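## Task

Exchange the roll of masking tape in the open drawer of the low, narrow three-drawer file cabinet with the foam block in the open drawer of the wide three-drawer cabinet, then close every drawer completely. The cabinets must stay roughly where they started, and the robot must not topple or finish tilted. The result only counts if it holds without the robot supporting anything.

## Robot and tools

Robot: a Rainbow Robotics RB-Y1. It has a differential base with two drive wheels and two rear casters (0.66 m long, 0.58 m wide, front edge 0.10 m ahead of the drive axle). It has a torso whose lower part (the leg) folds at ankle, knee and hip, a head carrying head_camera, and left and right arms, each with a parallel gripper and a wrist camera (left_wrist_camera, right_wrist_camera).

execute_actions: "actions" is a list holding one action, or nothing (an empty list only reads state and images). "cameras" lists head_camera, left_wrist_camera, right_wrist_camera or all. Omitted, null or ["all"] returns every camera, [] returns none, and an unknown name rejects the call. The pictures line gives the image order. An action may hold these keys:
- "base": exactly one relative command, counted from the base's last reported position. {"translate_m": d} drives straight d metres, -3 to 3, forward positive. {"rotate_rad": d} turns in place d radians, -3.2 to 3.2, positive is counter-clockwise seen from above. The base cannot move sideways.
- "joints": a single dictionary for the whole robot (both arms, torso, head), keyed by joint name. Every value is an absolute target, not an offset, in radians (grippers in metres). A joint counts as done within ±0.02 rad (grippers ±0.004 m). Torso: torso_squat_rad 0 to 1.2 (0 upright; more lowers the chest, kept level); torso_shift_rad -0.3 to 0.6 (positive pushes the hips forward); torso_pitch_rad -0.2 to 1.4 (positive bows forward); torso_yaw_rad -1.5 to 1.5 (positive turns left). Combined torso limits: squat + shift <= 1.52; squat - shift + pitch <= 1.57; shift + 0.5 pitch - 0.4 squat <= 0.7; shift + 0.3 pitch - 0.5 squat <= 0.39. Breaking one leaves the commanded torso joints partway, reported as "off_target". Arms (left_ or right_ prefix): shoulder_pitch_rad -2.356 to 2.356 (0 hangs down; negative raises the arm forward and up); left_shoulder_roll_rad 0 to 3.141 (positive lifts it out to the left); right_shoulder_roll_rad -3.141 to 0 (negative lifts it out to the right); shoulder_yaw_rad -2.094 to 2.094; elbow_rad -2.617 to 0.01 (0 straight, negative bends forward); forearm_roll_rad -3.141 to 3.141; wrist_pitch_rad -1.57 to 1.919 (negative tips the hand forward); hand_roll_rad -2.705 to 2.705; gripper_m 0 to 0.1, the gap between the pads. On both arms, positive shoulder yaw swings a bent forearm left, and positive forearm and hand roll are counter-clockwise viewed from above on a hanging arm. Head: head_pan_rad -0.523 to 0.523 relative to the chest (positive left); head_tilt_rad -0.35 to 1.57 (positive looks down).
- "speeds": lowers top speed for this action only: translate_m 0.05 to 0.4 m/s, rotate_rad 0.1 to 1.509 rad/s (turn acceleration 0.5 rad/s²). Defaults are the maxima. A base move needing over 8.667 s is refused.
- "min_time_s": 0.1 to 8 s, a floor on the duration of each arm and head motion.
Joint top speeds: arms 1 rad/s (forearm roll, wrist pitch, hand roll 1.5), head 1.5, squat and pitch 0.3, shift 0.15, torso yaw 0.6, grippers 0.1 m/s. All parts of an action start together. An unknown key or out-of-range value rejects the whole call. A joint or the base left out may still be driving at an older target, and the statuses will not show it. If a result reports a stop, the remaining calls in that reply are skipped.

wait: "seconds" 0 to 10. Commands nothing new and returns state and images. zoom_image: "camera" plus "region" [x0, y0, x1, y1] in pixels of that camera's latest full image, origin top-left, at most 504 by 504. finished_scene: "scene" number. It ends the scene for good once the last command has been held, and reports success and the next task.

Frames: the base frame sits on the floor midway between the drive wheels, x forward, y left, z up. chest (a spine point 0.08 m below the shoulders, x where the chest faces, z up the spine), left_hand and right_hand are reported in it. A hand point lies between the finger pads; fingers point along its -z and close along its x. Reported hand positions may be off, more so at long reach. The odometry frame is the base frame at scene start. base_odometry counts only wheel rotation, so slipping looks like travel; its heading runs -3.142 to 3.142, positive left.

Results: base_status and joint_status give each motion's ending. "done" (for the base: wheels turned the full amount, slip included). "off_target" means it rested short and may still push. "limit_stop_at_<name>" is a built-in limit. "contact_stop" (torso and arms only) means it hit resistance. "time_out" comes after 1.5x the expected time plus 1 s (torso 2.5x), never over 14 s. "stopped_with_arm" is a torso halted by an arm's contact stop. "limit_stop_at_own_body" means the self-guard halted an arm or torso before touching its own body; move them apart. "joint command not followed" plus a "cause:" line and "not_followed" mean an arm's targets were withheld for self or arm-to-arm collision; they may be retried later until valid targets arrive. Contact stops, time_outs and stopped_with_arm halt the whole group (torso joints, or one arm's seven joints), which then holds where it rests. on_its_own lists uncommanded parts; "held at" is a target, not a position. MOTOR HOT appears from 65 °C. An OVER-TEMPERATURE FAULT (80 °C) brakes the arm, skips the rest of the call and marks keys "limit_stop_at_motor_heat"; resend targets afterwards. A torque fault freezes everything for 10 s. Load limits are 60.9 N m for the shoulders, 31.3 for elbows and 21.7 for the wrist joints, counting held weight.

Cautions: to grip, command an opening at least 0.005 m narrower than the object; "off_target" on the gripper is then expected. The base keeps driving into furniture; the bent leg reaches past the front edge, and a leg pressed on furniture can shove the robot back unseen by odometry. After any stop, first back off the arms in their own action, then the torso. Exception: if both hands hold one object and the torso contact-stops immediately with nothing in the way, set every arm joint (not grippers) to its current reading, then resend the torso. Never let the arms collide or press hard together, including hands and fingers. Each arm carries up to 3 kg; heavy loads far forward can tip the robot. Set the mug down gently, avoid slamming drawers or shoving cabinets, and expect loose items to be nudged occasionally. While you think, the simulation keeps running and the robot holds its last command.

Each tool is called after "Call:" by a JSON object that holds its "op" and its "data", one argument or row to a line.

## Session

Call:
{"op": "execute_actions", "data": {
  "actions": [],
  "cameras": ["head_camera"]
}}

Scene clock: 0.00 s.
base_odometry: x=+0.000 y=+0.000 heading=+0.000 (m, m, rad; odometry frame)
base_status: not commanded
joint_positions: torso_squat_rad=+0.350 torso_shift_rad=-0.001 torso_pitch_rad=-0.001 torso_yaw_rad=+0.000 left_shoulder_pitch_rad=-0.002 left_shoulder_roll_rad=+0.040 left_shoulder_yaw_rad=-0.022 left_elbow_rad=-0.157 left_forearm_roll_rad=+0.031 left_wrist_pitch_rad=+0.020 left_hand_roll_rad=+0.040 left_gripper_m=+0.099 right_shoulder_pitch_rad=-0.018 right_shoulder_roll_rad=-0.054 right_shoulder_yaw_rad=-0.049 right_elbow_rad=-0.248 right_forearm_roll_rad=-0.031 right_wrist_pitch_rad=-0.026 right_hand_roll_rad=-0.006 right_gripper_m=+0.100 head_pan_rad=+0.000 head_tilt_rad=+0.400
joint_status: not commanded
chest: x=-0.2287 y=+0.0007 z=+1.2475 quat_wxyz=(+1.000, -0.001, +0.000, +0.000) (m; base frame)
left_hand: x=-0.1552 y=+0.2489 z=+0.5658 quat_wxyz=(+0.997, +0.016, -0.070, +0.023) (m; base frame)
right_hand: x=-0.0894 y=-0.2662 z=+0.5779 quat_wxyz=(+0.988, -0.028, -0.146, -0.036) (m; base frame)
pictures: head_camera
Images, in order (width x height): head_camera 896x504.

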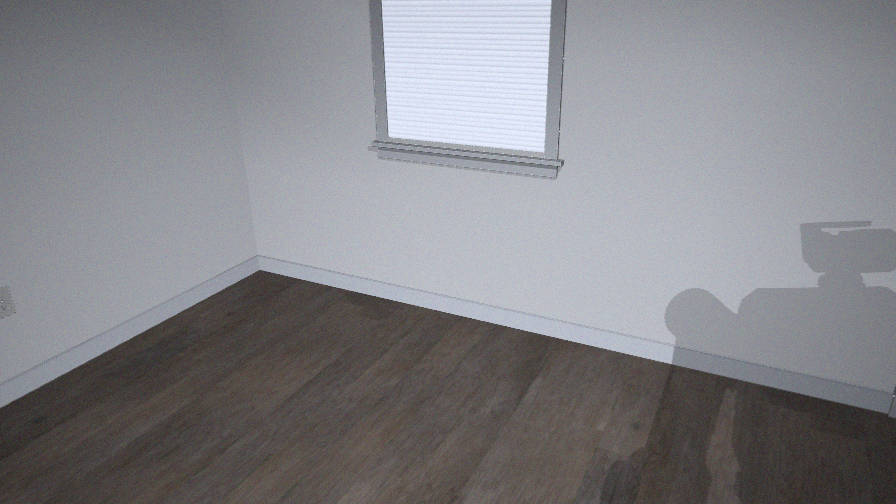

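Call:
{"op": "execute_actions", "data": {
  "actions": [
    {"base":{"rotate_rad":1.3}}
  ],
  "cameras": ["head_camera"]
}}

Call:
{"op": "execute_actions", "data": {
  "actions": [
    {"base":{"rotate_rad":1.4}}
  ],
  "cameras": ["head_camera"]
}}

Call:
{"op": "execute_actions", "data": {
  "actions": [
    {"base":{"rotate_rad":1.4}}
  ],
  "cameras": ["head_camera"]
}}

Call:
{"op": "execute_actions", "data": {
  "actions": [
    {"base":{"rotate_rad":1.2}}
  ],
  "cameras": ["head_camera"]
}}

Scene clock: 4.13 s.
base_odometry: x=+0.000 y=+0.000 heading=+1.299 (m, m, rad; odometry frame)
base_status: done
joint_positions: torso_squat_rad=+0.350 torso_shift_rad=-0.001 torso_pitch_rad=-0.001 torso_yaw_rad=+0.000 left_shoulder_pitch_rad=-0.002 left_shoulder_roll_rad=+0.040 left_shoulder_yaw_rad=-0.022 left_elbow_rad=-0.157 left_forearm_roll_rad=+0.031 left_wrist_pitch_rad=+0.020 left_hand_roll_rad=+0.040 left_gripper_m=+0.099 right_shoulder_pitch_rad=-0.018 right_shoulder_roll_rad=-0.054 right_shoulder_yaw_rad=-0.049 right_elbow_rad=-0.248 right_forearm_roll_rad=-0.031 right_wrist_pitch_rad=-0.026 right_hand_roll_rad=-0.006 right_gripper_m=+0.100 head_pan_rad=+0.000 head_tilt_rad=+0.400
joint_status: not commanded
chest: x=-0.2288 y=+0.0007 z=+1.2475 quat_wxyz=(+1.000, -0.001, +0.000, +0.000) (m; base frame)
left_hand: x=-0.1552 y=+0.2489 z=+0.5658 quat_wxyz=(+0.997, +0.016, -0.070, +0.023) (m; base frame)
right_hand: x=-0.0894 y=-0.2663 z=+0.5779 quat_wxyz=(+0.988, -0.028, -0.146, -0.036) (m; base frame)
pictures: head_camera
Images, in order (width x height): head_camera 896x504.

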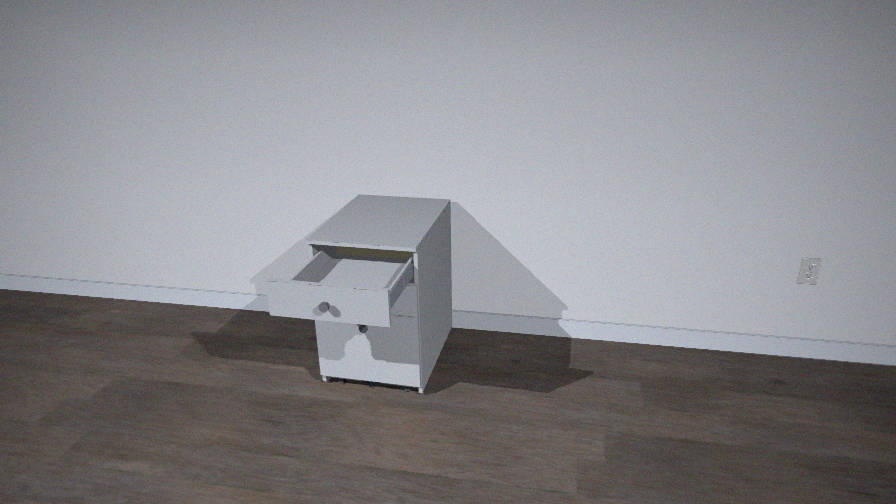

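Scene clock: 7.93 s.
base_odometry: x=+0.000 y=+0.000 heading=+2.699 (m, m, rad; odometry frame)
base_status: done
joint_positions: torso_squat_rad=+0.350 torso_shift_rad=-0.001 torso_pitch_rad=-0.001 torso_yaw_rad=+0.000 left_shoulder_pitch_rad=-0.002 left_shoulder_roll_rad=+0.041 left_shoulder_yaw_rad=-0.022 left_elbow_rad=-0.157 left_forearm_roll_rad=+0.031 left_wrist_pitch_rad=+0.020 left_hand_roll_rad=+0.040 left_gripper_m=+0.099 right_shoulder_pitch_rad=-0.018 right_shoulder_roll_rad=-0.054 right_shoulder_yaw_rad=-0.049 right_elbow_rad=-0.248 right_forearm_roll_rad=-0.031 right_wrist_pitch_rad=-0.026 right_hand_roll_rad=-0.006 right_gripper_m=+0.100 head_pan_rad=+0.000 head_tilt_rad=+0.400
joint_status: not commanded
chest: x=-0.2288 y=+0.0007 z=+1.2475 quat_wxyz=(+1.000, -0.001, +0.000, +0.000) (m; base frame)
left_hand: x=-0.1552 y=+0.2489 z=+0.5658 quat_wxyz=(+0.997, +0.016, -0.070, +0.023) (m; base frame)
right_hand: x=-0.0895 y=-0.2663 z=+0.5779 quat_wxyz=(+0.988, -0.028, -0.146, -0.036) (m; base frame)
pictures: head_camera
Images, in order (width x height): head_camera 896x504.

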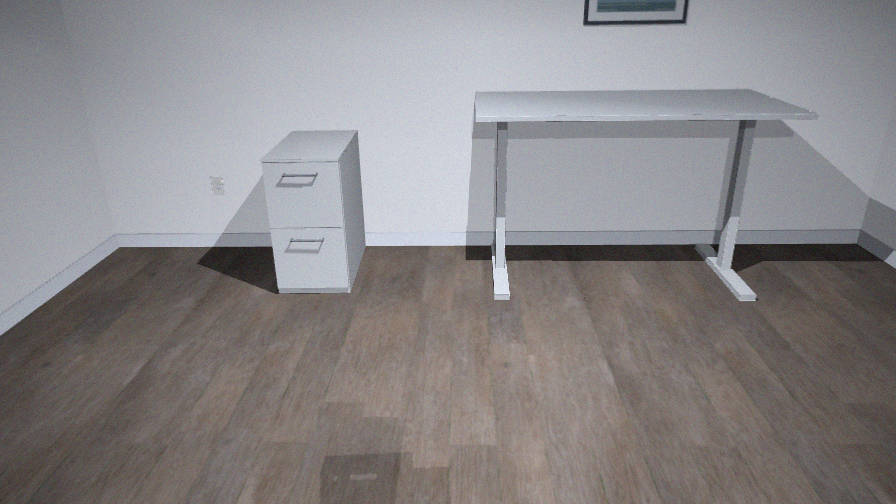

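Scene clock: 11.73 s.
base_odometry: x=+0.000 y=+0.000 heading=-2.185 (m, m, rad; odometry frame)
base_status: done
joint_positions: torso_squat_rad=+0.350 torso_shift_rad=-0.001 torso_pitch_rad=-0.001 torso_yaw_rad=+0.000 left_shoulder_pitch_rad=-0.002 left_shoulder_roll_rad=+0.041 left_shoulder_yaw_rad=-0.022 left_elbow_rad=-0.157 left_forearm_roll_rad=+0.031 left_wrist_pitch_rad=+0.020 left_hand_roll_rad=+0.040 left_gripper_m=+0.099 right_shoulder_pitch_rad=-0.018 right_shoulder_roll_rad=-0.054 right_shoulder_yaw_rad=-0.049 right_elbow_rad=-0.248 right_forearm_roll_rad=-0.031 right_wrist_pitch_rad=-0.026 right_hand_roll_rad=-0.006 right_gripper_m=+0.100 head_pan_rad=+0.000 head_tilt_rad=+0.400
joint_status: not commanded
chest: x=-0.2288 y=+0.0007 z=+1.2475 quat_wxyz=(+1.000, -0.001, +0.000, +0.000) (m; base frame)
left_hand: x=-0.1552 y=+0.2489 z=+0.5658 quat_wxyz=(+0.997, +0.016, -0.070, +0.023) (m; base frame)
right_hand: x=-0.0895 y=-0.2663 z=+0.5779 quat_wxyz=(+0.988, -0.028, -0.146, -0.036) (m; base frame)
pictures: head_camera
Images, in order (width x height): head_camera 896x504.

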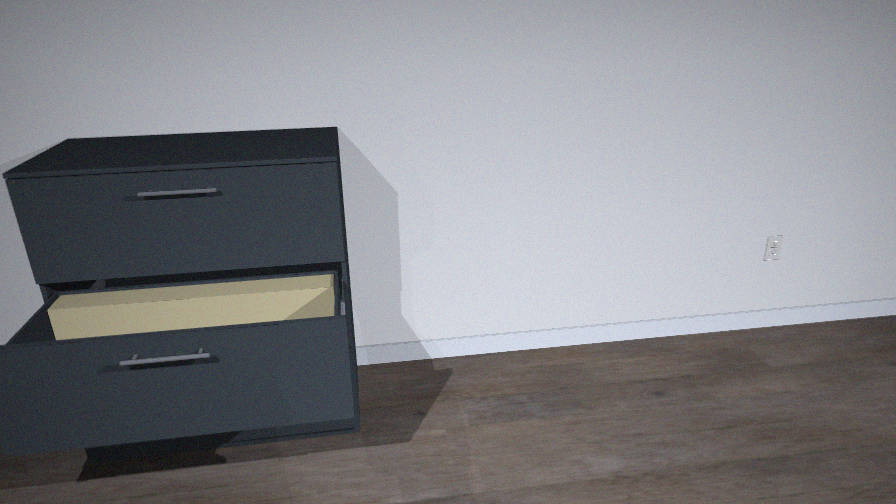

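Scene clock: 15.30 s.
base_odometry: x=+0.000 y=+0.000 heading=-0.985 (m, m, rad; odometry frame)
base_status: done
joint_positions: torso_squat_rad=+0.350 torso_shift_rad=-0.001 torso_pitch_rad=-0.001 torso_yaw_rad=+0.000 left_shoulder_pitch_rad=-0.002 left_shoulder_roll_rad=+0.041 left_shoulder_yaw_rad=-0.022 left_elbow_rad=-0.157 left_forearm_roll_rad=+0.031 left_wrist_pitch_rad=+0.020 left_hand_roll_rad=+0.040 left_gripper_m=+0.099 right_shoulder_pitch_rad=-0.018 right_shoulder_roll_rad=-0.054 right_shoulder_yaw_rad=-0.049 right_elbow_rad=-0.248 right_forearm_roll_rad=-0.031 right_wrist_pitch_rad=-0.026 right_hand_roll_rad=-0.006 right_gripper_m=+0.100 head_pan_rad=+0.000 head_tilt_rad=+0.400
joint_status: not commanded
chest: x=-0.2288 y=+0.0007 z=+1.2475 quat_wxyz=(+1.000, -0.001, +0.000, +0.000) (m; base frame)
left_hand: x=-0.1551 y=+0.2489 z=+0.5658 quat_wxyz=(+0.997, +0.016, -0.070, +0.023) (m; base frame)
right_hand: x=-0.0895 y=-0.2663 z=+0.5779 quat_wxyz=(+0.988, -0.028, -0.146, -0.036) (m; base frame)
pictures: head_camera
Images, in order (width x height): head_camera 896x504.

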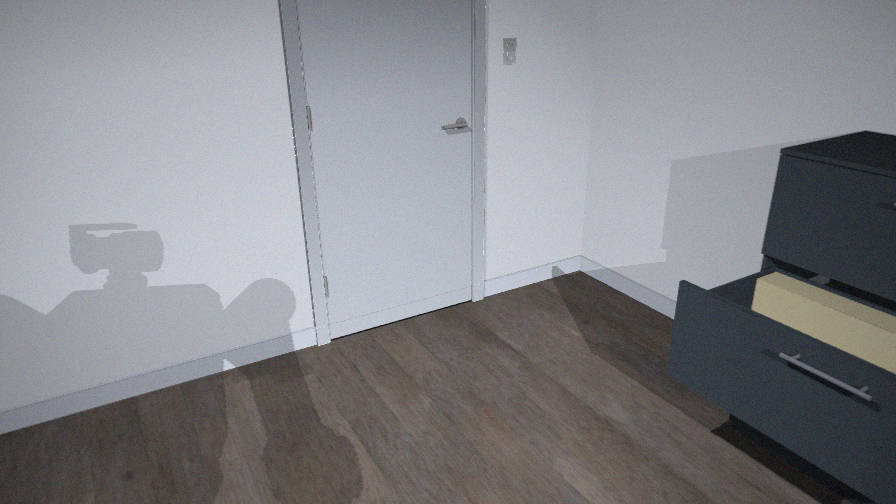

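Call:
{"op": "execute_actions", "data": {
  "actions": [
    {"base":{"rotate_rad":-0.515}}
  ],
  "cameras": []
}}

Call:
{"op": "execute_actions", "data": {
  "actions": [
    {"base":{"translate_m":0.57},"joints":{"torso_squat_rad":0,"torso_pitch_rad":0.3,"head_tilt_rad":0.7}}
  ],
  "cameras": []
}}

Call:
{"op": "execute_actions", "data": {
  "actions": [
    {"base":{"rotate_rad":-0.51}}
  ],
  "cameras": ["head_camera"]
}}

Scene clock: 18.77 s.
base_odometry: x=+0.000 y=+0.000 heading=-1.500 (m, m, rad; odometry frame)
base_status: done
joint_positions: torso_squat_rad=+0.350 torso_shift_rad=-0.001 torso_pitch_rad=-0.001 torso_yaw_rad=+0.000 left_shoulder_pitch_rad=-0.002 left_shoulder_roll_rad=+0.041 left_shoulder_yaw_rad=-0.022 left_elbow_rad=-0.157 left_forearm_roll_rad=+0.031 left_wrist_pitch_rad=+0.020 left_hand_roll_rad=+0.040 left_gripper_m=+0.099 right_shoulder_pitch_rad=-0.018 right_shoulder_roll_rad=-0.054 right_shoulder_yaw_rad=-0.049 right_elbow_rad=-0.248 right_forearm_roll_rad=-0.031 right_wrist_pitch_rad=-0.026 right_hand_roll_rad=-0.006 right_gripper_m=+0.100 head_pan_rad=+0.000 head_tilt_rad=+0.400
joint_status: not commanded
chest: x=-0.2288 y=+0.0007 z=+1.2475 quat_wxyz=(+1.000, -0.001, +0.000, +0.000) (m; base frame)
left_hand: x=-0.1552 y=+0.2489 z=+0.5658 quat_wxyz=(+0.997, +0.016, -0.070, +0.023) (m; base frame)
right_hand: x=-0.0895 y=-0.2663 z=+0.5779 quat_wxyz=(+0.988, -0.028, -0.146, -0.036) (m; base frame)
pictures: none
No camera images: the call's "cameras" was empty. Leave "cameras" out to get every camera's image.

Scene clock: 21.53 s.
base_odometry: x=+0.040 y=-0.568 heading=-1.500 (m, m, rad; odometry frame)
base_status: done
joint_positions: torso_squat_rad=+0.000 torso_shift_rad=-0.001 torso_pitch_rad=+0.300 torso_yaw_rad=+0.000 left_shoulder_pitch_rad=-0.002 left_shoulder_roll_rad=+0.041 left_shoulder_yaw_rad=-0.022 left_elbow_rad=-0.157 left_forearm_roll_rad=+0.031 left_wrist_pitch_rad=+0.020 left_hand_roll_rad=+0.040 left_gripper_m=+0.099 right_shoulder_pitch_rad=-0.018 right_shoulder_roll_rad=-0.054 right_shoulder_yaw_rad=-0.049 right_elbow_rad=-0.248 right_forearm_roll_rad=-0.031 right_wrist_pitch_rad=-0.026 right_hand_roll_rad=-0.006 right_gripper_m=+0.100 head_pan_rad=+0.000 head_tilt_rad=+0.700
joint_status: all done
chest: x=-0.1371 y=+0.0007 z=+1.2761 quat_wxyz=(+0.989, -0.001, +0.150, +0.000) (m; base frame)
left_hand: x=-0.2685 y=+0.2489 z=+0.6032 quat_wxyz=(+0.996, +0.019, +0.080, +0.020) (m; base frame)
right_hand: x=-0.2024 y=-0.2663 z=+0.5953 quat_wxyz=(+0.999, -0.033, +0.003, -0.032) (m; base frame)
pictures: none
No camera images: the call's "cameras" was empty. Leave "cameras" out to get every camera's image.

Scene clock: 23.93 s.
base_odometry: x=+0.040 y=-0.568 heading=-2.010 (m, m, rad; odometry frame)
base_status: done
joint_positions: torso_squat_rad=+0.000 torso_shift_rad=-0.001 torso_pitch_rad=+0.300 torso_yaw_rad=+0.000 left_shoulder_pitch_rad=-0.002 left_shoulder_roll_rad=+0.041 left_shoulder_yaw_rad=-0.022 left_elbow_rad=-0.157 left_forearm_roll_rad=+0.031 left_wrist_pitch_rad=+0.020 left_hand_roll_rad=+0.040 left_gripper_m=+0.099 right_shoulder_pitch_rad=-0.018 right_shoulder_roll_rad=-0.054 right_shoulder_yaw_rad=-0.049 right_elbow_rad=-0.248 right_forearm_roll_rad=-0.031 right_wrist_pitch_rad=-0.026 right_hand_roll_rad=-0.006 right_gripper_m=+0.100 head_pan_rad=+0.000 head_tilt_rad=+0.700
joint_status: not commanded
chest: x=-0.1371 y=+0.0008 z=+1.2761 quat_wxyz=(+0.989, -0.001, +0.150, +0.000) (m; base frame)
left_hand: x=-0.2685 y=+0.2489 z=+0.6032 quat_wxyz=(+0.996, +0.019, +0.080, +0.020) (m; base frame)
right_hand: x=-0.2024 y=-0.2663 z=+0.5953 quat_wxyz=(+0.999, -0.033, +0.003, -0.032) (m; base frame)
pictures: head_camera
Images, in order (width x height): head_camera 896x504.

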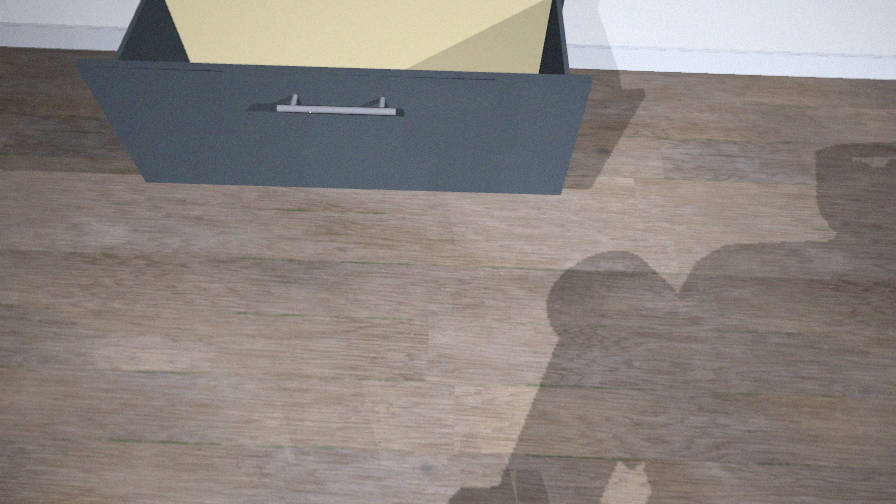

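Call:
{"op": "execute_actions", "data": {
  "actions": [
    {"base":{"rotate_rad":-0.04},"joints":{"torso_pitch_rad":0.7,"head_tilt_rad":0.6,"left_shoulder_pitch_rad":-1.4,"left_shoulder_roll_rad":0.175,"left_elbow_rad":-1.1,"left_wrist_pitch_rad":1.8,"left_hand_roll_rad":-1.4,"right_shoulder_pitch_rad":-0.5}}
  ],
  "cameras": []
}}

Call:
{"op": "execute_actions", "data": {
  "actions": [
    {"base":{"translate_m":0.58}}
  ],
  "cameras": ["head_camera","left_wrist_camera"]
}}

Scene clock: 26.83 s.
base_odometry: x=+0.041 y=-0.568 heading=-2.049 (m, m, rad; odometry frame)
base_status: done
joint_positions: torso_squat_rad=+0.000 torso_shift_rad=-0.001 torso_pitch_rad=+0.700 torso_yaw_rad=+0.000 left_shoulder_pitch_rad=-1.400 left_shoulder_roll_rad=+0.175 left_shoulder_yaw_rad=-0.022 left_elbow_rad=-1.100 left_forearm_roll_rad=+0.031 left_wrist_pitch_rad=+1.800 left_hand_roll_rad=-1.400 left_gripper_m=+0.099 right_shoulder_pitch_rad=-0.500 right_shoulder_roll_rad=-0.054 right_shoulder_yaw_rad=-0.049 right_elbow_rad=-0.248 right_forearm_roll_rad=-0.031 right_wrist_pitch_rad=-0.026 right_hand_roll_rad=-0.006 right_gripper_m=+0.100 head_pan_rad=+0.000 head_tilt_rad=+0.600
joint_status: all done
chest: x=-0.0292 y=+0.0007 z=+1.2171 quat_wxyz=(+0.939, -0.001, +0.343, +0.000) (m; base frame)
left_hand: x=+0.4486 y=+0.1165 z=+0.8634 quat_wxyz=(+0.637, +0.033, +0.050, -0.769) (m; base frame)
right_hand: x=-0.0227 y=-0.2162 z=+0.5157 quat_wxyz=(+0.999, +0.007, -0.024, +0.039) (m; base frame)
pictures: none
No camera images: the call's "cameras" was empty. Leave "cameras" out to get every camera's image.

Scene clock: 29.63 s.
base_odometry: x=-0.227 y=-1.083 heading=-2.049 (m, m, rad; odometry frame)
base_status: done
joint_positions: torso_squat_rad=+0.000 torso_shift_rad=-0.001 torso_pitch_rad=+0.700 torso_yaw_rad=+0.000 left_shoulder_pitch_rad=-1.400 left_shoulder_roll_rad=+0.175 left_shoulder_yaw_rad=-0.022 left_elbow_rad=-1.100 left_forearm_roll_rad=+0.031 left_wrist_pitch_rad=+1.800 left_hand_roll_rad=-1.400 left_gripper_m=+0.099 right_shoulder_pitch_rad=-0.500 right_shoulder_roll_rad=-0.054 right_shoulder_yaw_rad=-0.049 right_elbow_rad=-0.248 right_forearm_roll_rad=-0.031 right_wrist_pitch_rad=-0.026 right_hand_roll_rad=-0.006 right_gripper_m=+0.100 head_pan_rad=+0.000 head_tilt_rad=+0.600
joint_status: not commanded
chest: x=-0.0292 y=+0.0007 z=+1.2171 quat_wxyz=(+0.939, -0.001, +0.343, +0.000) (m; base frame)
left_hand: x=+0.4486 y=+0.1166 z=+0.8633 quat_wxyz=(+0.637, +0.033, +0.051, -0.769) (m; base frame)
right_hand: x=-0.0226 y=-0.2162 z=+0.5157 quat_wxyz=(+0.999, +0.007, -0.024, +0.039) (m; base frame)
pictures: head_camera, left_wrist_camera
Images, in order (width x height): head_camera 896x504, left_wrist_camera 644x364.

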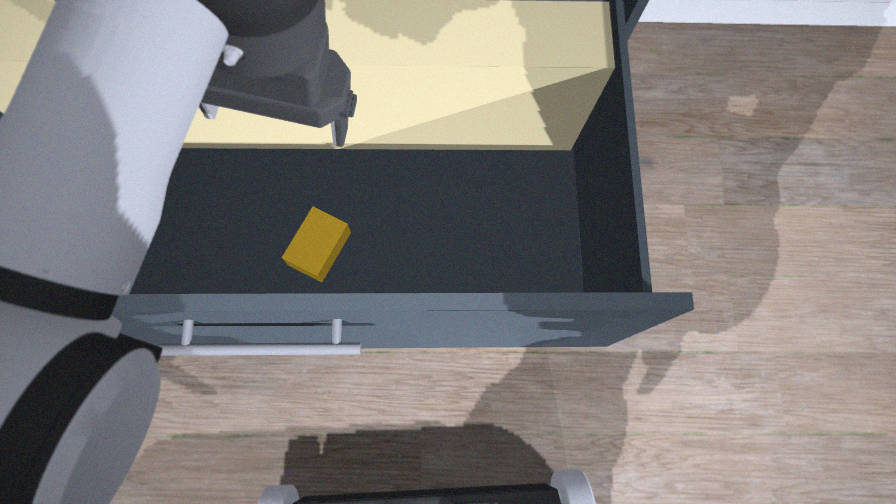

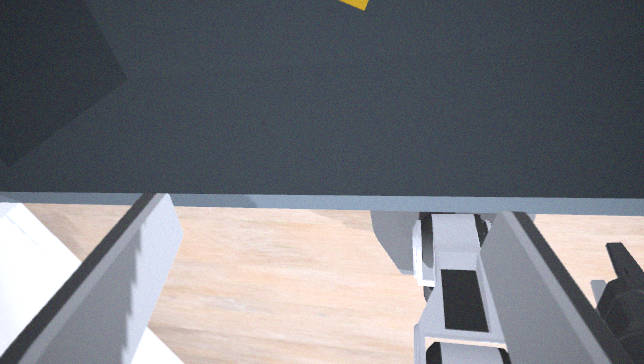

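Call:
{"op": "execute_actions", "data": {
  "actions": [
    {"base":{"translate_m":0.07},"speeds":{"translate_m":0.1},"joints":{"left_shoulder_pitch_rad":-1.3,"left_shoulder_roll_rad":0.15,"left_elbow_rad":-0.35,"left_wrist_pitch_rad":0.95,"left_hand_roll_rad":-1.84}}
  ],
  "cameras": []
}}

Call:
{"op": "execute_actions", "data": {
  "actions": [
    {"joints":{"torso_squat_rad":0.6}}
  ],
  "cameras": ["head_camera","left_wrist_camera"]
}}

Scene clock: 31.67 s.
base_odometry: x=-0.259 y=-1.145 heading=-2.050 (m, m, rad; odometry frame)
base_status: done
joint_positions: torso_squat_rad=+0.000 torso_shift_rad=-0.001 torso_pitch_rad=+0.700 torso_yaw_rad=+0.000 left_shoulder_pitch_rad=-1.300 left_shoulder_roll_rad=+0.150 left_shoulder_yaw_rad=-0.022 left_elbow_rad=-0.350 left_forearm_roll_rad=+0.031 left_wrist_pitch_rad=+0.950 left_hand_roll_rad=-1.840 left_gripper_m=+0.099 right_shoulder_pitch_rad=-0.500 right_shoulder_roll_rad=-0.054 right_shoulder_yaw_rad=-0.049 right_elbow_rad=-0.248 right_forearm_roll_rad=-0.031 right_wrist_pitch_rad=-0.026 right_hand_roll_rad=-0.006 right_gripper_m=+0.100 head_pan_rad=+0.000 head_tilt_rad=+0.600
joint_status: all done
chest: x=-0.0292 y=+0.0007 z=+1.2171 quat_wxyz=(+0.939, -0.001, +0.343, +0.000) (m; base frame)
left_hand: x=+0.3616 y=+0.1600 z=+0.6476 quat_wxyz=(+0.464, +0.013, +0.046, -0.884) (m; base frame)
right_hand: x=-0.0227 y=-0.2162 z=+0.5157 quat_wxyz=(+0.999, +0.007, -0.024, +0.039) (m; base frame)
pictures: none
No camera images: the call's "cameras" was empty. Leave "cameras" out to get every camera's image.

Scene clock: 34.47 s.
base_odometry: x=-0.259 y=-1.145 heading=-2.050 (m, m, rad; odometry frame)
base_status: not commanded
joint_positions: torso_squat_rad=+0.600 torso_shift_rad=-0.001 torso_pitch_rad=+0.700 torso_yaw_rad=+0.000 left_shoulder_pitch_rad=-1.300 left_shoulder_roll_rad=+0.150 left_shoulder_yaw_rad=-0.022 left_elbow_rad=-0.350 left_forearm_roll_rad=+0.031 left_wrist_pitch_rad=+0.950 left_hand_roll_rad=-1.840 left_gripper_m=+0.099 right_shoulder_pitch_rad=-0.500 right_shoulder_roll_rad=-0.054 right_shoulder_yaw_rad=-0.049 right_elbow_rad=-0.248 right_forearm_roll_rad=-0.031 right_wrist_pitch_rad=-0.026 right_hand_roll_rad=-0.006 right_gripper_m=+0.100 head_pan_rad=+0.000 head_tilt_rad=+0.600
joint_status: all done
chest: x=-0.0291 y=+0.0006 z=+1.0949 quat_wxyz=(+0.939, -0.001, +0.343, +0.000) (m; base frame)
left_hand: x=+0.3618 y=+0.1599 z=+0.5254 quat_wxyz=(+0.464, +0.013, +0.046, -0.884) (m; base frame)
right_hand: x=-0.0226 y=-0.2163 z=+0.3935 quat_wxyz=(+0.999, +0.007, -0.024, +0.039) (m; base frame)
pictures: head_camera, left_wrist_camera
Images, in order (width x height): head_camera 896x504, left_wrist_camera 644x364.

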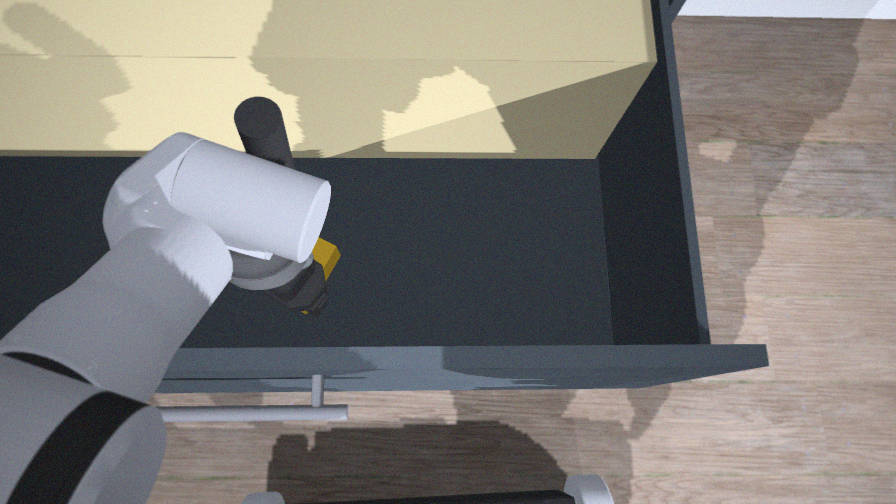

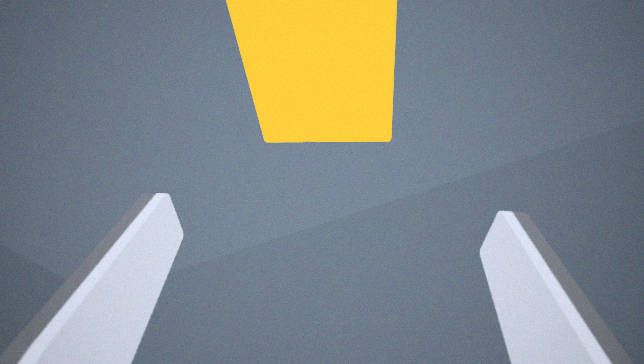

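Call:
{"op": "execute_actions", "data": {
  "actions": [
    {"base":{"translate_m":0.03},"speeds":{"translate_m":0.1},"joints":{"left_shoulder_roll_rad":0.13,"torso_squat_rad":0.74}}
  ],
  "cameras": ["left_wrist_camera"]
}}

Scene clock: 36.03 s.
base_odometry: x=-0.273 y=-1.172 heading=-2.050 (m, m, rad; odometry frame)
base_status: done
joint_positions: torso_squat_rad=+0.740 torso_shift_rad=-0.001 torso_pitch_rad=+0.700 torso_yaw_rad=+0.000 left_shoulder_pitch_rad=-1.300 left_shoulder_roll_rad=+0.130 left_shoulder_yaw_rad=-0.022 left_elbow_rad=-0.350 left_forearm_roll_rad=+0.031 left_wrist_pitch_rad=+0.950 left_hand_roll_rad=-1.840 left_gripper_m=+0.099 right_shoulder_pitch_rad=-0.500 right_shoulder_roll_rad=-0.054 right_shoulder_yaw_rad=-0.049 right_elbow_rad=-0.248 right_forearm_roll_rad=-0.031 right_wrist_pitch_rad=-0.026 right_hand_roll_rad=-0.006 right_gripper_m=+0.100 head_pan_rad=+0.000 head_tilt_rad=+0.600
joint_status: all done
chest: x=-0.0291 y=+0.0006 z=+1.0341 quat_wxyz=(+0.939, -0.001, +0.343, +0.000) (m; base frame)
left_hand: x=+0.3570 y=+0.1463 z=+0.4634 quat_wxyz=(+0.460, +0.006, +0.041, -0.887) (m; base frame)
right_hand: x=-0.0225 y=-0.2163 z=+0.3327 quat_wxyz=(+0.999, +0.007, -0.024, +0.039) (m; base frame)
pictures: left_wrist_camera
Images, in order (width x height): left_wrist_camera 644x364.

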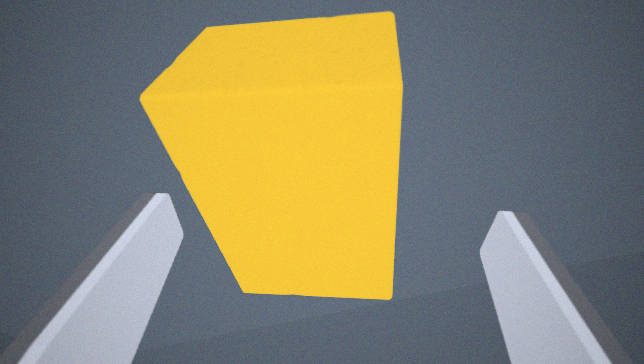

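Call:
{"op": "execute_actions", "data": {
  "actions": [
    {"base":{"translate_m":0.015},"speeds":{"translate_m":0.1},"joints":{"left_shoulder_roll_rad":0.145}}
  ],
  "cameras": []
}}

Call:
{"op": "execute_actions", "data": {
  "actions": [
    {"joints":{"torso_squat_rad":0.82}}
  ],
  "cameras": ["left_wrist_camera"]
}}

Call:
{"op": "execute_actions", "data": {
  "actions": [
    {"joints":{"left_gripper_m":0.02}}
  ],
  "cameras": []
}}

Call:
{"op": "execute_actions", "data": {
  "actions": [
    {"joints":{"torso_squat_rad":0.0}}
  ],
  "cameras": []
}}

Call:
{"op": "execute_actions", "data": {
  "actions": [
    {"joints":{"left_shoulder_pitch_rad":-1.4,"left_elbow_rad":-1.1,"left_wrist_pitch_rad":1.8,"left_shoulder_roll_rad":0.175}}
  ],
  "cameras": ["head_camera","left_wrist_camera"]
}}

Scene clock: 37.90 s.
base_odometry: x=-0.280 y=-1.185 heading=-2.051 (m, m, rad; odometry frame)
base_status: done
joint_positions: torso_squat_rad=+0.740 torso_shift_rad=-0.001 torso_pitch_rad=+0.700 torso_yaw_rad=+0.000 left_shoulder_pitch_rad=-1.300 left_shoulder_roll_rad=+0.145 left_shoulder_yaw_rad=-0.022 left_elbow_rad=-0.350 left_forearm_roll_rad=+0.031 left_wrist_pitch_rad=+0.950 left_hand_roll_rad=-1.840 left_gripper_m=+0.099 right_shoulder_pitch_rad=-0.500 right_shoulder_roll_rad=-0.054 right_shoulder_yaw_rad=-0.049 right_elbow_rad=-0.248 right_forearm_roll_rad=-0.031 right_wrist_pitch_rad=-0.026 right_hand_roll_rad=-0.006 right_gripper_m=+0.100 head_pan_rad=+0.000 head_tilt_rad=+0.600
joint_status: all done
chest: x=-0.0290 y=+0.0006 z=+1.0341 quat_wxyz=(+0.939, -0.001, +0.343, +0.000) (m; base frame)
left_hand: x=+0.3606 y=+0.1564 z=+0.4642 quat_wxyz=(+0.463, +0.011, +0.045, -0.885) (m; base frame)
right_hand: x=-0.0225 y=-0.2163 z=+0.3327 quat_wxyz=(+0.999, +0.007, -0.024, +0.039) (m; base frame)
pictures: none
No camera images: the call's "cameras" was empty. Leave "cameras" out to get every camera's image.

Scene clock: 38.93 s.
base_odometry: x=-0.280 y=-1.185 heading=-2.051 (m, m, rad; odometry frame)
base_status: not commanded
joint_positions: torso_squat_rad=+0.820 torso_shift_rad=-0.001 torso_pitch_rad=+0.699 torso_yaw_rad=+0.000 left_shoulder_pitch_rad=-1.302 left_shoulder_roll_rad=+0.145 left_shoulder_yaw_rad=-0.022 left_elbow_rad=-0.351 left_forearm_roll_rad=+0.031 left_wrist_pitch_rad=+0.951 left_hand_roll_rad=-1.840 left_gripper_m=+0.099 right_shoulder_pitch_rad=-0.500 right_shoulder_roll_rad=-0.054 right_shoulder_yaw_rad=-0.049 right_elbow_rad=-0.248 right_forearm_roll_rad=-0.031 right_wrist_pitch_rad=-0.026 right_hand_roll_rad=-0.006 right_gripper_m=+0.100 head_pan_rad=+0.000 head_tilt_rad=+0.600
joint_status: all done
chest: x=-0.0296 y=+0.0006 z=+0.9949 quat_wxyz=(+0.940, -0.001, +0.342, +0.000) (m; base frame)
left_hand: x=+0.3625 y=+0.1561 z=+0.4266 quat_wxyz=(+0.463, +0.013, +0.044, -0.885) (m; base frame)
right_hand: x=-0.0221 y=-0.2162 z=+0.2935 quat_wxyz=(+0.999, +0.007, -0.025, +0.039) (m; base frame)
pictures: left_wrist_camera
Images, in order (width x height): left_wrist_camera 644x364.

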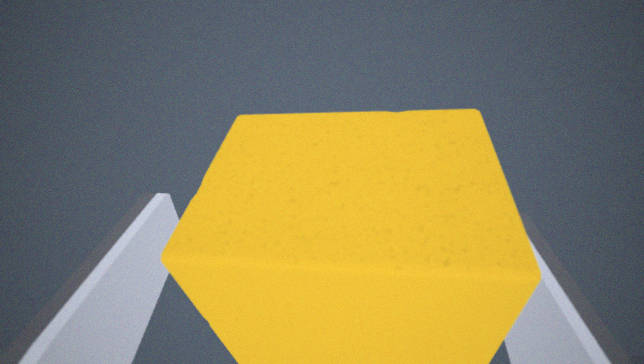

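Scene clock: 40.20 s.
base_odometry: x=-0.280 y=-1.185 heading=-2.051 (m, m, rad; odometry frame)
base_status: not commanded
joint_positions: torso_squat_rad=+0.820 torso_shift_rad=-0.001 torso_pitch_rad=+0.699 torso_yaw_rad=+0.000 left_shoulder_pitch_rad=-1.301 left_shoulder_roll_rad=+0.144 left_shoulder_yaw_rad=-0.022 left_elbow_rad=-0.351 left_forearm_roll_rad=+0.031 left_wrist_pitch_rad=+0.950 left_hand_roll_rad=-1.840 left_gripper_m=+0.060 right_shoulder_pitch_rad=-0.500 right_shoulder_roll_rad=-0.054 right_shoulder_yaw_rad=-0.049 right_elbow_rad=-0.248 right_forearm_roll_rad=-0.031 right_wrist_pitch_rad=-0.026 right_hand_roll_rad=-0.006 right_gripper_m=+0.100 head_pan_rad=+0.000 head_tilt_rad=+0.600
joint_status: left_gripper_m off_target (ended at +0.060, target +0.020)
chest: x=-0.0294 y=+0.0006 z=+0.9948 quat_wxyz=(+0.939, -0.001, +0.343, +0.000) (m; base frame)
left_hand: x=+0.3616 y=+0.1551 z=+0.4259 quat_wxyz=(+0.463, +0.012, +0.043, -0.885) (m; base frame)
right_hand: x=-0.0223 y=-0.2163 z=+0.2934 quat_wxyz=(+0.999, +0.007, -0.025, +0.039) (m; base frame)
pictures: none
No camera images: the call's "cameras" was empty. Leave "cameras" out to get every camera's image.

Scene clock: 43.70 s.
base_odometry: x=-0.280 y=-1.185 heading=-2.051 (m, m, rad; odometry frame)
base_status: not commanded
joint_positions: torso_squat_rad=+0.000 torso_shift_rad=-0.001 torso_pitch_rad=+0.700 torso_yaw_rad=+0.000 left_shoulder_pitch_rad=-1.300 left_shoulder_roll_rad=+0.145 left_shoulder_yaw_rad=-0.022 left_elbow_rad=-0.350 left_forearm_roll_rad=+0.031 left_wrist_pitch_rad=+0.950 left_hand_roll_rad=-1.840 left_gripper_m=+0.060 right_shoulder_pitch_rad=-0.500 right_shoulder_roll_rad=-0.054 right_shoulder_yaw_rad=-0.049 right_elbow_rad=-0.248 right_forearm_roll_rad=-0.031 right_wrist_pitch_rad=-0.026 right_hand_roll_rad=-0.006 right_gripper_m=+0.100 head_pan_rad=+0.000 head_tilt_rad=+0.600
joint_status: all done
chest: x=-0.0292 y=+0.0007 z=+1.2171 quat_wxyz=(+0.939, -0.001, +0.343, +0.000) (m; base frame)
left_hand: x=+0.3605 y=+0.1563 z=+0.6473 quat_wxyz=(+0.463, +0.011, +0.045, -0.885) (m; base frame)
right_hand: x=-0.0227 y=-0.2162 z=+0.5157 quat_wxyz=(+0.999, +0.007, -0.024, +0.039) (m; base frame)
pictures: none
No camera images: the call's "cameras" was empty. Leave "cameras" out to get every camera's image.

Scene clock: 45.10 s.
base_odometry: x=-0.280 y=-1.185 heading=-2.051 (m, m, rad; odometry frame)
base_status: not commanded
joint_positions: torso_squat_rad=+0.000 torso_shift_rad=-0.001 torso_pitch_rad=+0.700 torso_yaw_rad=+0.000 left_shoulder_pitch_rad=-1.400 left_shoulder_roll_rad=+0.175 left_shoulder_yaw_rad=-0.022 left_elbow_rad=-1.100 left_forearm_roll_rad=+0.031 left_wrist_pitch_rad=+1.800 left_hand_roll_rad=-1.840 left_gripper_m=+0.060 right_shoulder_pitch_rad=-0.500 right_shoulder_roll_rad=-0.054 right_shoulder_yaw_rad=-0.049 right_elbow_rad=-0.248 right_forearm_roll_rad=-0.031 right_wrist_pitch_rad=-0.026 right_hand_roll_rad=-0.006 right_gripper_m=+0.100 head_pan_rad=+0.000 head_tilt_rad=+0.600
joint_status: all done
chest: x=-0.0292 y=+0.0007 z=+1.2171 quat_wxyz=(+0.939, -0.001, +0.343, +0.000) (m; base frame)
left_hand: x=+0.4485 y=+0.1165 z=+0.8632 quat_wxyz=(+0.453, +0.021, +0.057, -0.889) (m; base frame)
right_hand: x=-0.0227 y=-0.2162 z=+0.5157 quat_wxyz=(+0.999, +0.007, -0.024, +0.039) (m; base frame)
pictures: head_camera, left_wrist_camera
Images, in order (width x height): head_camera 896x504, left_wrist_camera 644x364.

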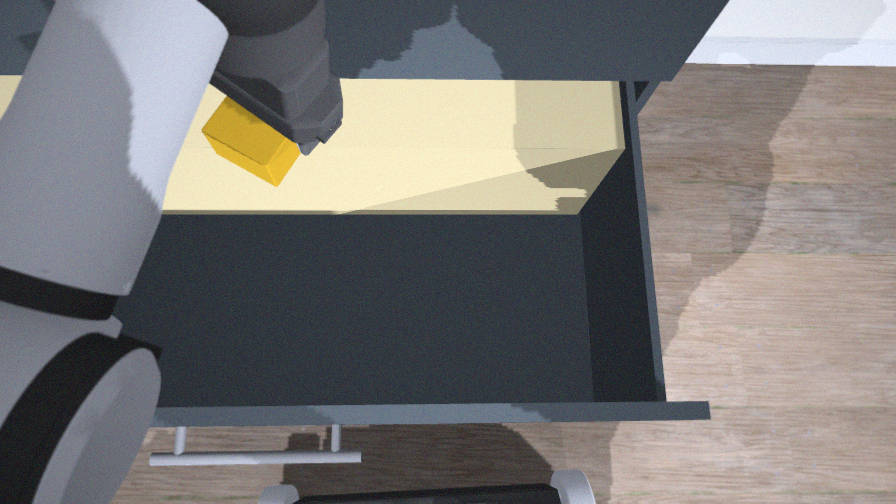

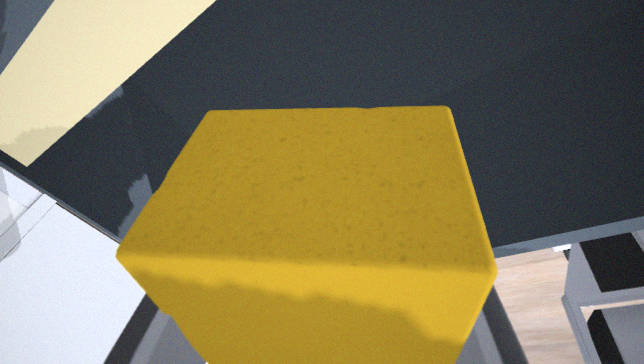

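Call:
{"op": "execute_actions", "data": {
  "actions": [
    {"base":{"translate_m":-0.69}}
  ],
  "cameras": []
}}

Call:
{"op": "execute_actions", "data": {
  "actions": [
    {"base":{"rotate_rad":-2.95}}
  ],
  "cameras": []
}}

Call:
{"op": "execute_actions", "data": {
  "actions": [
    {"base":{"translate_m":1.0},"joints":{"head_tilt_rad":0.0}}
  ],
  "cameras": ["head_camera"]
}}

Scene clock: 50.27 s.
base_odometry: x=+0.039 y=-0.573 heading=-2.052 (m, m, rad; odometry frame)
base_status: done
joint_positions: torso_squat_rad=+0.000 torso_shift_rad=-0.001 torso_pitch_rad=+0.700 torso_yaw_rad=+0.000 left_shoulder_pitch_rad=-1.400 left_shoulder_roll_rad=+0.175 left_shoulder_yaw_rad=-0.022 left_elbow_rad=-1.100 left_forearm_roll_rad=+0.031 left_wrist_pitch_rad=+1.800 left_hand_roll_rad=-1.840 left_gripper_m=+0.060 right_shoulder_pitch_rad=-0.500 right_shoulder_roll_rad=-0.054 right_shoulder_yaw_rad=-0.049 right_elbow_rad=-0.248 right_forearm_roll_rad=-0.031 right_wrist_pitch_rad=-0.026 right_hand_roll_rad=-0.006 right_gripper_m=+0.100 head_pan_rad=+0.000 head_tilt_rad=+0.600
joint_status: not commanded
chest: x=-0.0293 y=+0.0007 z=+1.2172 quat_wxyz=(+0.939, -0.001, +0.343, +0.000) (m; base frame)
left_hand: x=+0.4485 y=+0.1166 z=+0.8633 quat_wxyz=(+0.453, +0.021, +0.057, -0.889) (m; base frame)
right_hand: x=-0.0228 y=-0.2162 z=+0.5157 quat_wxyz=(+0.999, +0.007, -0.024, +0.039) (m; base frame)
pictures: none
No camera images: the call's "cameras" was empty. Leave "cameras" out to get every camera's image.

Scene clock: 55.43 s.
base_odometry: x=+0.039 y=-0.573 heading=+1.282 (m, m, rad; odometry frame)
base_status: done
joint_positions: torso_squat_rad=+0.000 torso_shift_rad=-0.001 torso_pitch_rad=+0.700 torso_yaw_rad=+0.000 left_shoulder_pitch_rad=-1.400 left_shoulder_roll_rad=+0.175 left_shoulder_yaw_rad=-0.022 left_elbow_rad=-1.100 left_forearm_roll_rad=+0.031 left_wrist_pitch_rad=+1.800 left_hand_roll_rad=-1.840 left_gripper_m=+0.060 right_shoulder_pitch_rad=-0.500 right_shoulder_roll_rad=-0.054 right_shoulder_yaw_rad=-0.049 right_elbow_rad=-0.248 right_forearm_roll_rad=-0.031 right_wrist_pitch_rad=-0.026 right_hand_roll_rad=-0.006 right_gripper_m=+0.100 head_pan_rad=+0.000 head_tilt_rad=+0.600
joint_status: not commanded
chest: x=-0.0293 y=+0.0007 z=+1.2172 quat_wxyz=(+0.939, -0.001, +0.343, +0.000) (m; base frame)
left_hand: x=+0.4485 y=+0.1166 z=+0.8633 quat_wxyz=(+0.454, +0.021, +0.057, -0.889) (m; base frame)
right_hand: x=-0.0227 y=-0.2162 z=+0.5157 quat_wxyz=(+0.999, +0.007, -0.024, +0.039) (m; base frame)
pictures: none
No camera images: the call's "cameras" was empty. Leave "cameras" out to get every camera's image.

Scene clock: 59.47 s.
base_odometry: x=+0.324 y=+0.386 heading=+1.282 (m, m, rad; odometry frame)
base_status: done
joint_positions: torso_squat_rad=+0.000 torso_shift_rad=-0.001 torso_pitch_rad=+0.700 torso_yaw_rad=+0.000 left_shoulder_pitch_rad=-1.400 left_shoulder_roll_rad=+0.175 left_shoulder_yaw_rad=-0.022 left_elbow_rad=-1.100 left_forearm_roll_rad=+0.031 left_wrist_pitch_rad=+1.800 left_hand_roll_rad=-1.840 left_gripper_m=+0.060 right_shoulder_pitch_rad=-0.500 right_shoulder_roll_rad=-0.054 right_shoulder_yaw_rad=-0.049 right_elbow_rad=-0.248 right_forearm_roll_rad=-0.031 right_wrist_pitch_rad=-0.026 right_hand_roll_rad=-0.006 right_gripper_m=+0.100 head_pan_rad=+0.000 head_tilt_rad=+0.000
joint_status: all done
chest: x=-0.0292 y=+0.0007 z=+1.2171 quat_wxyz=(+0.939, -0.001, +0.343, +0.000) (m; base frame)
left_hand: x=+0.4486 y=+0.1166 z=+0.8632 quat_wxyz=(+0.454, +0.021, +0.057, -0.889) (m; base frame)
right_hand: x=-0.0226 y=-0.2162 z=+0.5157 quat_wxyz=(+0.999, +0.007, -0.024, +0.039) (m; base frame)
pictures: head_camera
Images, in order (width x height): head_camera 896x504.

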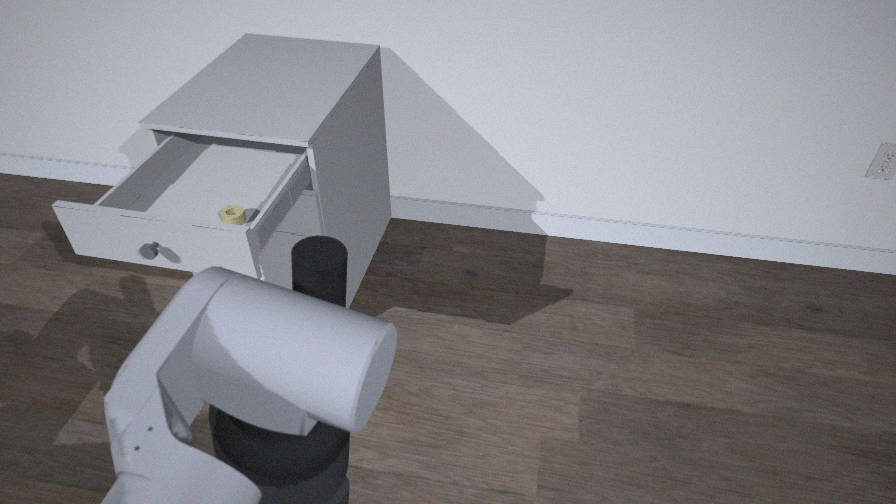

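Call:
{"op": "execute_actions", "data": {
  "actions": [
    {"base":{"rotate_rad":1.02}}
  ],
  "cameras": []
}}

Call:
{"op": "execute_actions", "data": {
  "actions": [
    {"base":{"translate_m":0.7}}
  ],
  "cameras": []
}}

Call:
{"op": "execute_actions", "data": {
  "actions": [
    {"base":{"rotate_rad":-1.2},"joints":{"head_tilt_rad":0.2}}
  ],
  "cameras": ["head_camera"]
}}

Scene clock: 63.23 s.
base_odometry: x=+0.324 y=+0.386 heading=+2.301 (m, m, rad; odometry frame)
base_status: done
joint_positions: torso_squat_rad=+0.000 torso_shift_rad=-0.001 torso_pitch_rad=+0.700 torso_yaw_rad=+0.000 left_shoulder_pitch_rad=-1.400 left_shoulder_roll_rad=+0.175 left_shoulder_yaw_rad=-0.022 left_elbow_rad=-1.100 left_forearm_roll_rad=+0.031 left_wrist_pitch_rad=+1.800 left_hand_roll_rad=-1.840 left_gripper_m=+0.060 right_shoulder_pitch_rad=-0.500 right_shoulder_roll_rad=-0.054 right_shoulder_yaw_rad=-0.049 right_elbow_rad=-0.248 right_forearm_roll_rad=-0.031 right_wrist_pitch_rad=-0.026 right_hand_roll_rad=-0.006 right_gripper_m=+0.100 head_pan_rad=+0.000 head_tilt_rad=+0.000
joint_status: not commanded
chest: x=-0.0292 y=+0.0007 z=+1.2171 quat_wxyz=(+0.939, -0.001, +0.343, +0.000) (m; base frame)
left_hand: x=+0.4486 y=+0.1166 z=+0.8632 quat_wxyz=(+0.454, +0.021, +0.057, -0.889) (m; base frame)
right_hand: x=-0.0226 y=-0.2162 z=+0.5157 quat_wxyz=(+0.999, +0.007, -0.024, +0.039) (m; base frame)
pictures: none
No camera images: the call's "cameras" was empty. Leave "cameras" out to get every camera's image.

Scene clock: 66.40 s.
base_odometry: x=-0.143 y=+0.907 heading=+2.302 (m, m, rad; odometry frame)
base_status: done
joint_positions: torso_squat_rad=+0.000 torso_shift_rad=-0.001 torso_pitch_rad=+0.700 torso_yaw_rad=+0.000 left_shoulder_pitch_rad=-1.400 left_shoulder_roll_rad=+0.175 left_shoulder_yaw_rad=-0.022 left_elbow_rad=-1.100 left_forearm_roll_rad=+0.031 left_wrist_pitch_rad=+1.800 left_hand_roll_rad=-1.840 left_gripper_m=+0.060 right_shoulder_pitch_rad=-0.500 right_shoulder_roll_rad=-0.054 right_shoulder_yaw_rad=-0.049 right_elbow_rad=-0.248 right_forearm_roll_rad=-0.031 right_wrist_pitch_rad=-0.026 right_hand_roll_rad=-0.006 right_gripper_m=+0.100 head_pan_rad=+0.000 head_tilt_rad=+0.000
joint_status: not commanded
chest: x=-0.0292 y=+0.0007 z=+1.2171 quat_wxyz=(+0.939, -0.001, +0.343, +0.000) (m; base frame)
left_hand: x=+0.4486 y=+0.1166 z=+0.8632 quat_wxyz=(+0.454, +0.021, +0.057, -0.889) (m; base frame)
right_hand: x=-0.0226 y=-0.2162 z=+0.5157 quat_wxyz=(+0.999, +0.007, -0.024, +0.039) (m; base frame)
pictures: none
No camera images: the call's "cameras" was empty. Leave "cameras" out to get every camera's image.

Scene clock: 69.83 s.
base_odometry: x=-0.143 y=+0.907 heading=+1.102 (m, m, rad; odometry frame)
base_status: done
joint_positions: torso_squat_rad=+0.000 torso_shift_rad=-0.001 torso_pitch_rad=+0.700 torso_yaw_rad=+0.000 left_shoulder_pitch_rad=-1.400 left_shoulder_roll_rad=+0.175 left_shoulder_yaw_rad=-0.022 left_elbow_rad=-1.100 left_forearm_roll_rad=+0.031 left_wrist_pitch_rad=+1.800 left_hand_roll_rad=-1.840 left_gripper_m=+0.060 right_shoulder_pitch_rad=-0.500 right_shoulder_roll_rad=-0.054 right_shoulder_yaw_rad=-0.049 right_elbow_rad=-0.248 right_forearm_roll_rad=-0.031 right_wrist_pitch_rad=-0.026 right_hand_roll_rad=-0.006 right_gripper_m=+0.100 head_pan_rad=+0.000 head_tilt_rad=+0.200
joint_status: all done
chest: x=-0.0292 y=+0.0007 z=+1.2171 quat_wxyz=(+0.939, -0.001, +0.343, +0.000) (m; base frame)
left_hand: x=+0.4486 y=+0.1166 z=+0.8632 quat_wxyz=(+0.454, +0.021, +0.057, -0.889) (m; base frame)
right_hand: x=-0.0226 y=-0.2162 z=+0.5157 quat_wxyz=(+0.999, +0.007, -0.024, +0.039) (m; base frame)
pictures: head_camera
Images, in order (width x height): head_camera 896x504.

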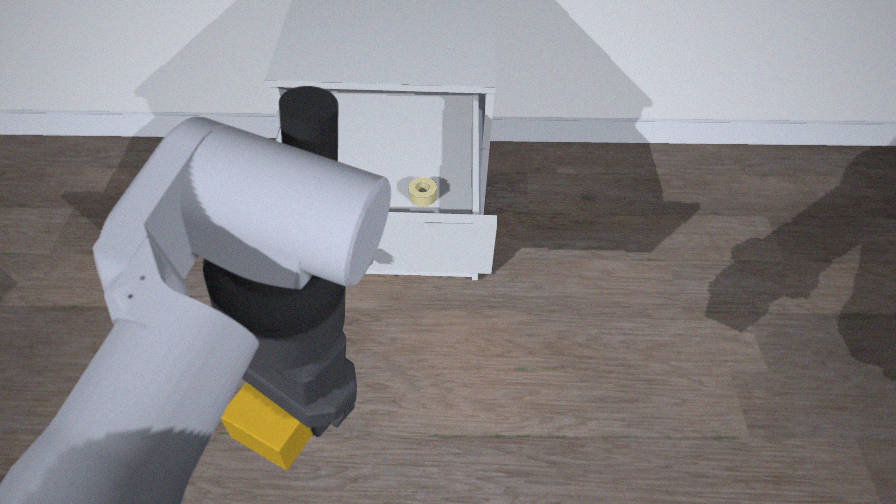

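Call:
{"op": "execute_actions", "data": {
  "actions": [
    {"base":{"translate_m":0.42},"joints":{"head_tilt_rad":0.6,"left_shoulder_roll_rad":0.3}}
  ]
}}

Scene clock: 72.90 s.
base_odometry: x=+0.047 y=+1.281 heading=+1.102 (m, m, rad; odometry frame)
base_status: done
joint_positions: torso_squat_rad=+0.000 torso_shift_rad=-0.001 torso_pitch_rad=+0.700 torso_yaw_rad=+0.000 left_shoulder_pitch_rad=-1.400 left_shoulder_roll_rad=+0.300 left_shoulder_yaw_rad=-0.022 left_elbow_rad=-1.100 left_forearm_roll_rad=+0.031 left_wrist_pitch_rad=+1.800 left_hand_roll_rad=-1.840 left_gripper_m=+0.060 right_shoulder_pitch_rad=-0.500 right_shoulder_roll_rad=-0.054 right_shoulder_yaw_rad=-0.049 right_elbow_rad=-0.248 right_forearm_roll_rad=-0.031 right_wrist_pitch_rad=-0.026 right_hand_roll_rad=-0.006 right_gripper_m=+0.100 head_pan_rad=+0.000 head_tilt_rad=+0.600
joint_status: all done
chest: x=-0.0292 y=+0.0007 z=+1.2171 quat_wxyz=(+0.939, -0.001, +0.343, +0.000) (m; base frame)
left_hand: x=+0.4709 y=+0.1867 z=+0.8753 quat_wxyz=(+0.486, +0.059, +0.088, -0.867) (m; base frame)
right_hand: x=-0.0226 y=-0.2162 z=+0.5157 quat_wxyz=(+0.999, +0.007, -0.024, +0.039) (m; base frame)
pictures: head_camera, left_wrist_camera, right_wrist_camera
Images, in order (width x height): head_camera 896x504, left_wrist_camera 644x364, right_wrist_camera 644x364.

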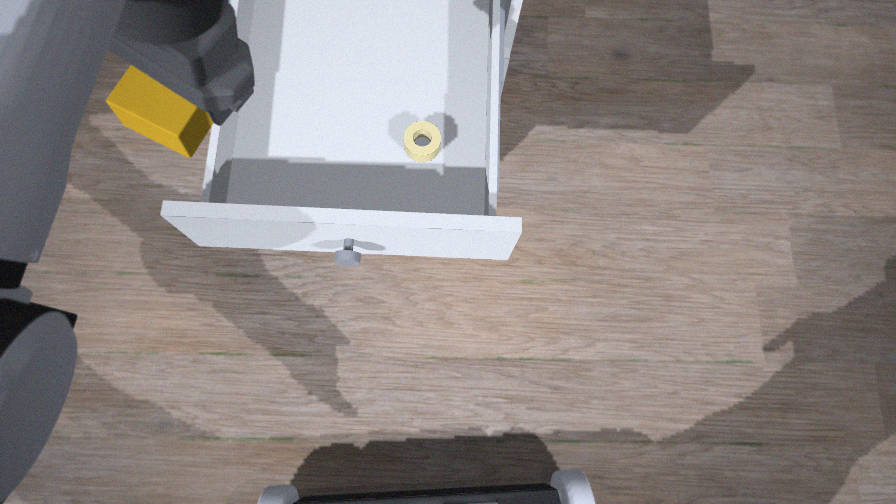

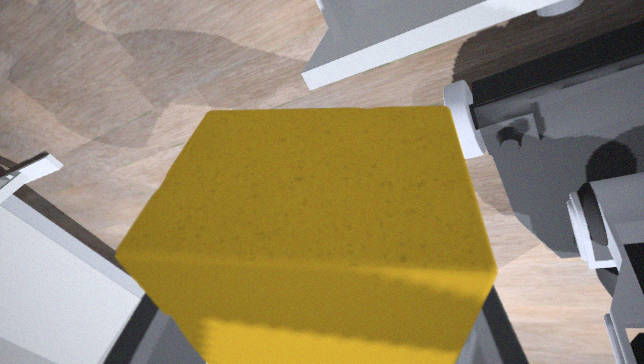

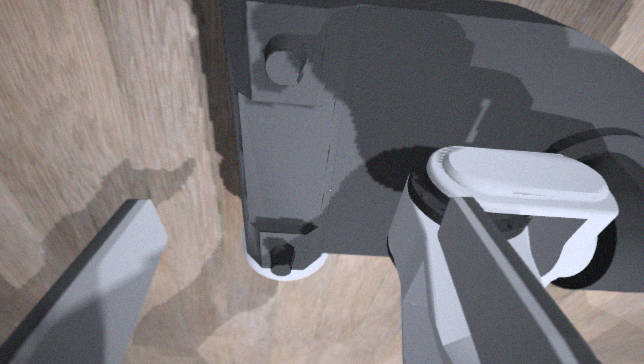

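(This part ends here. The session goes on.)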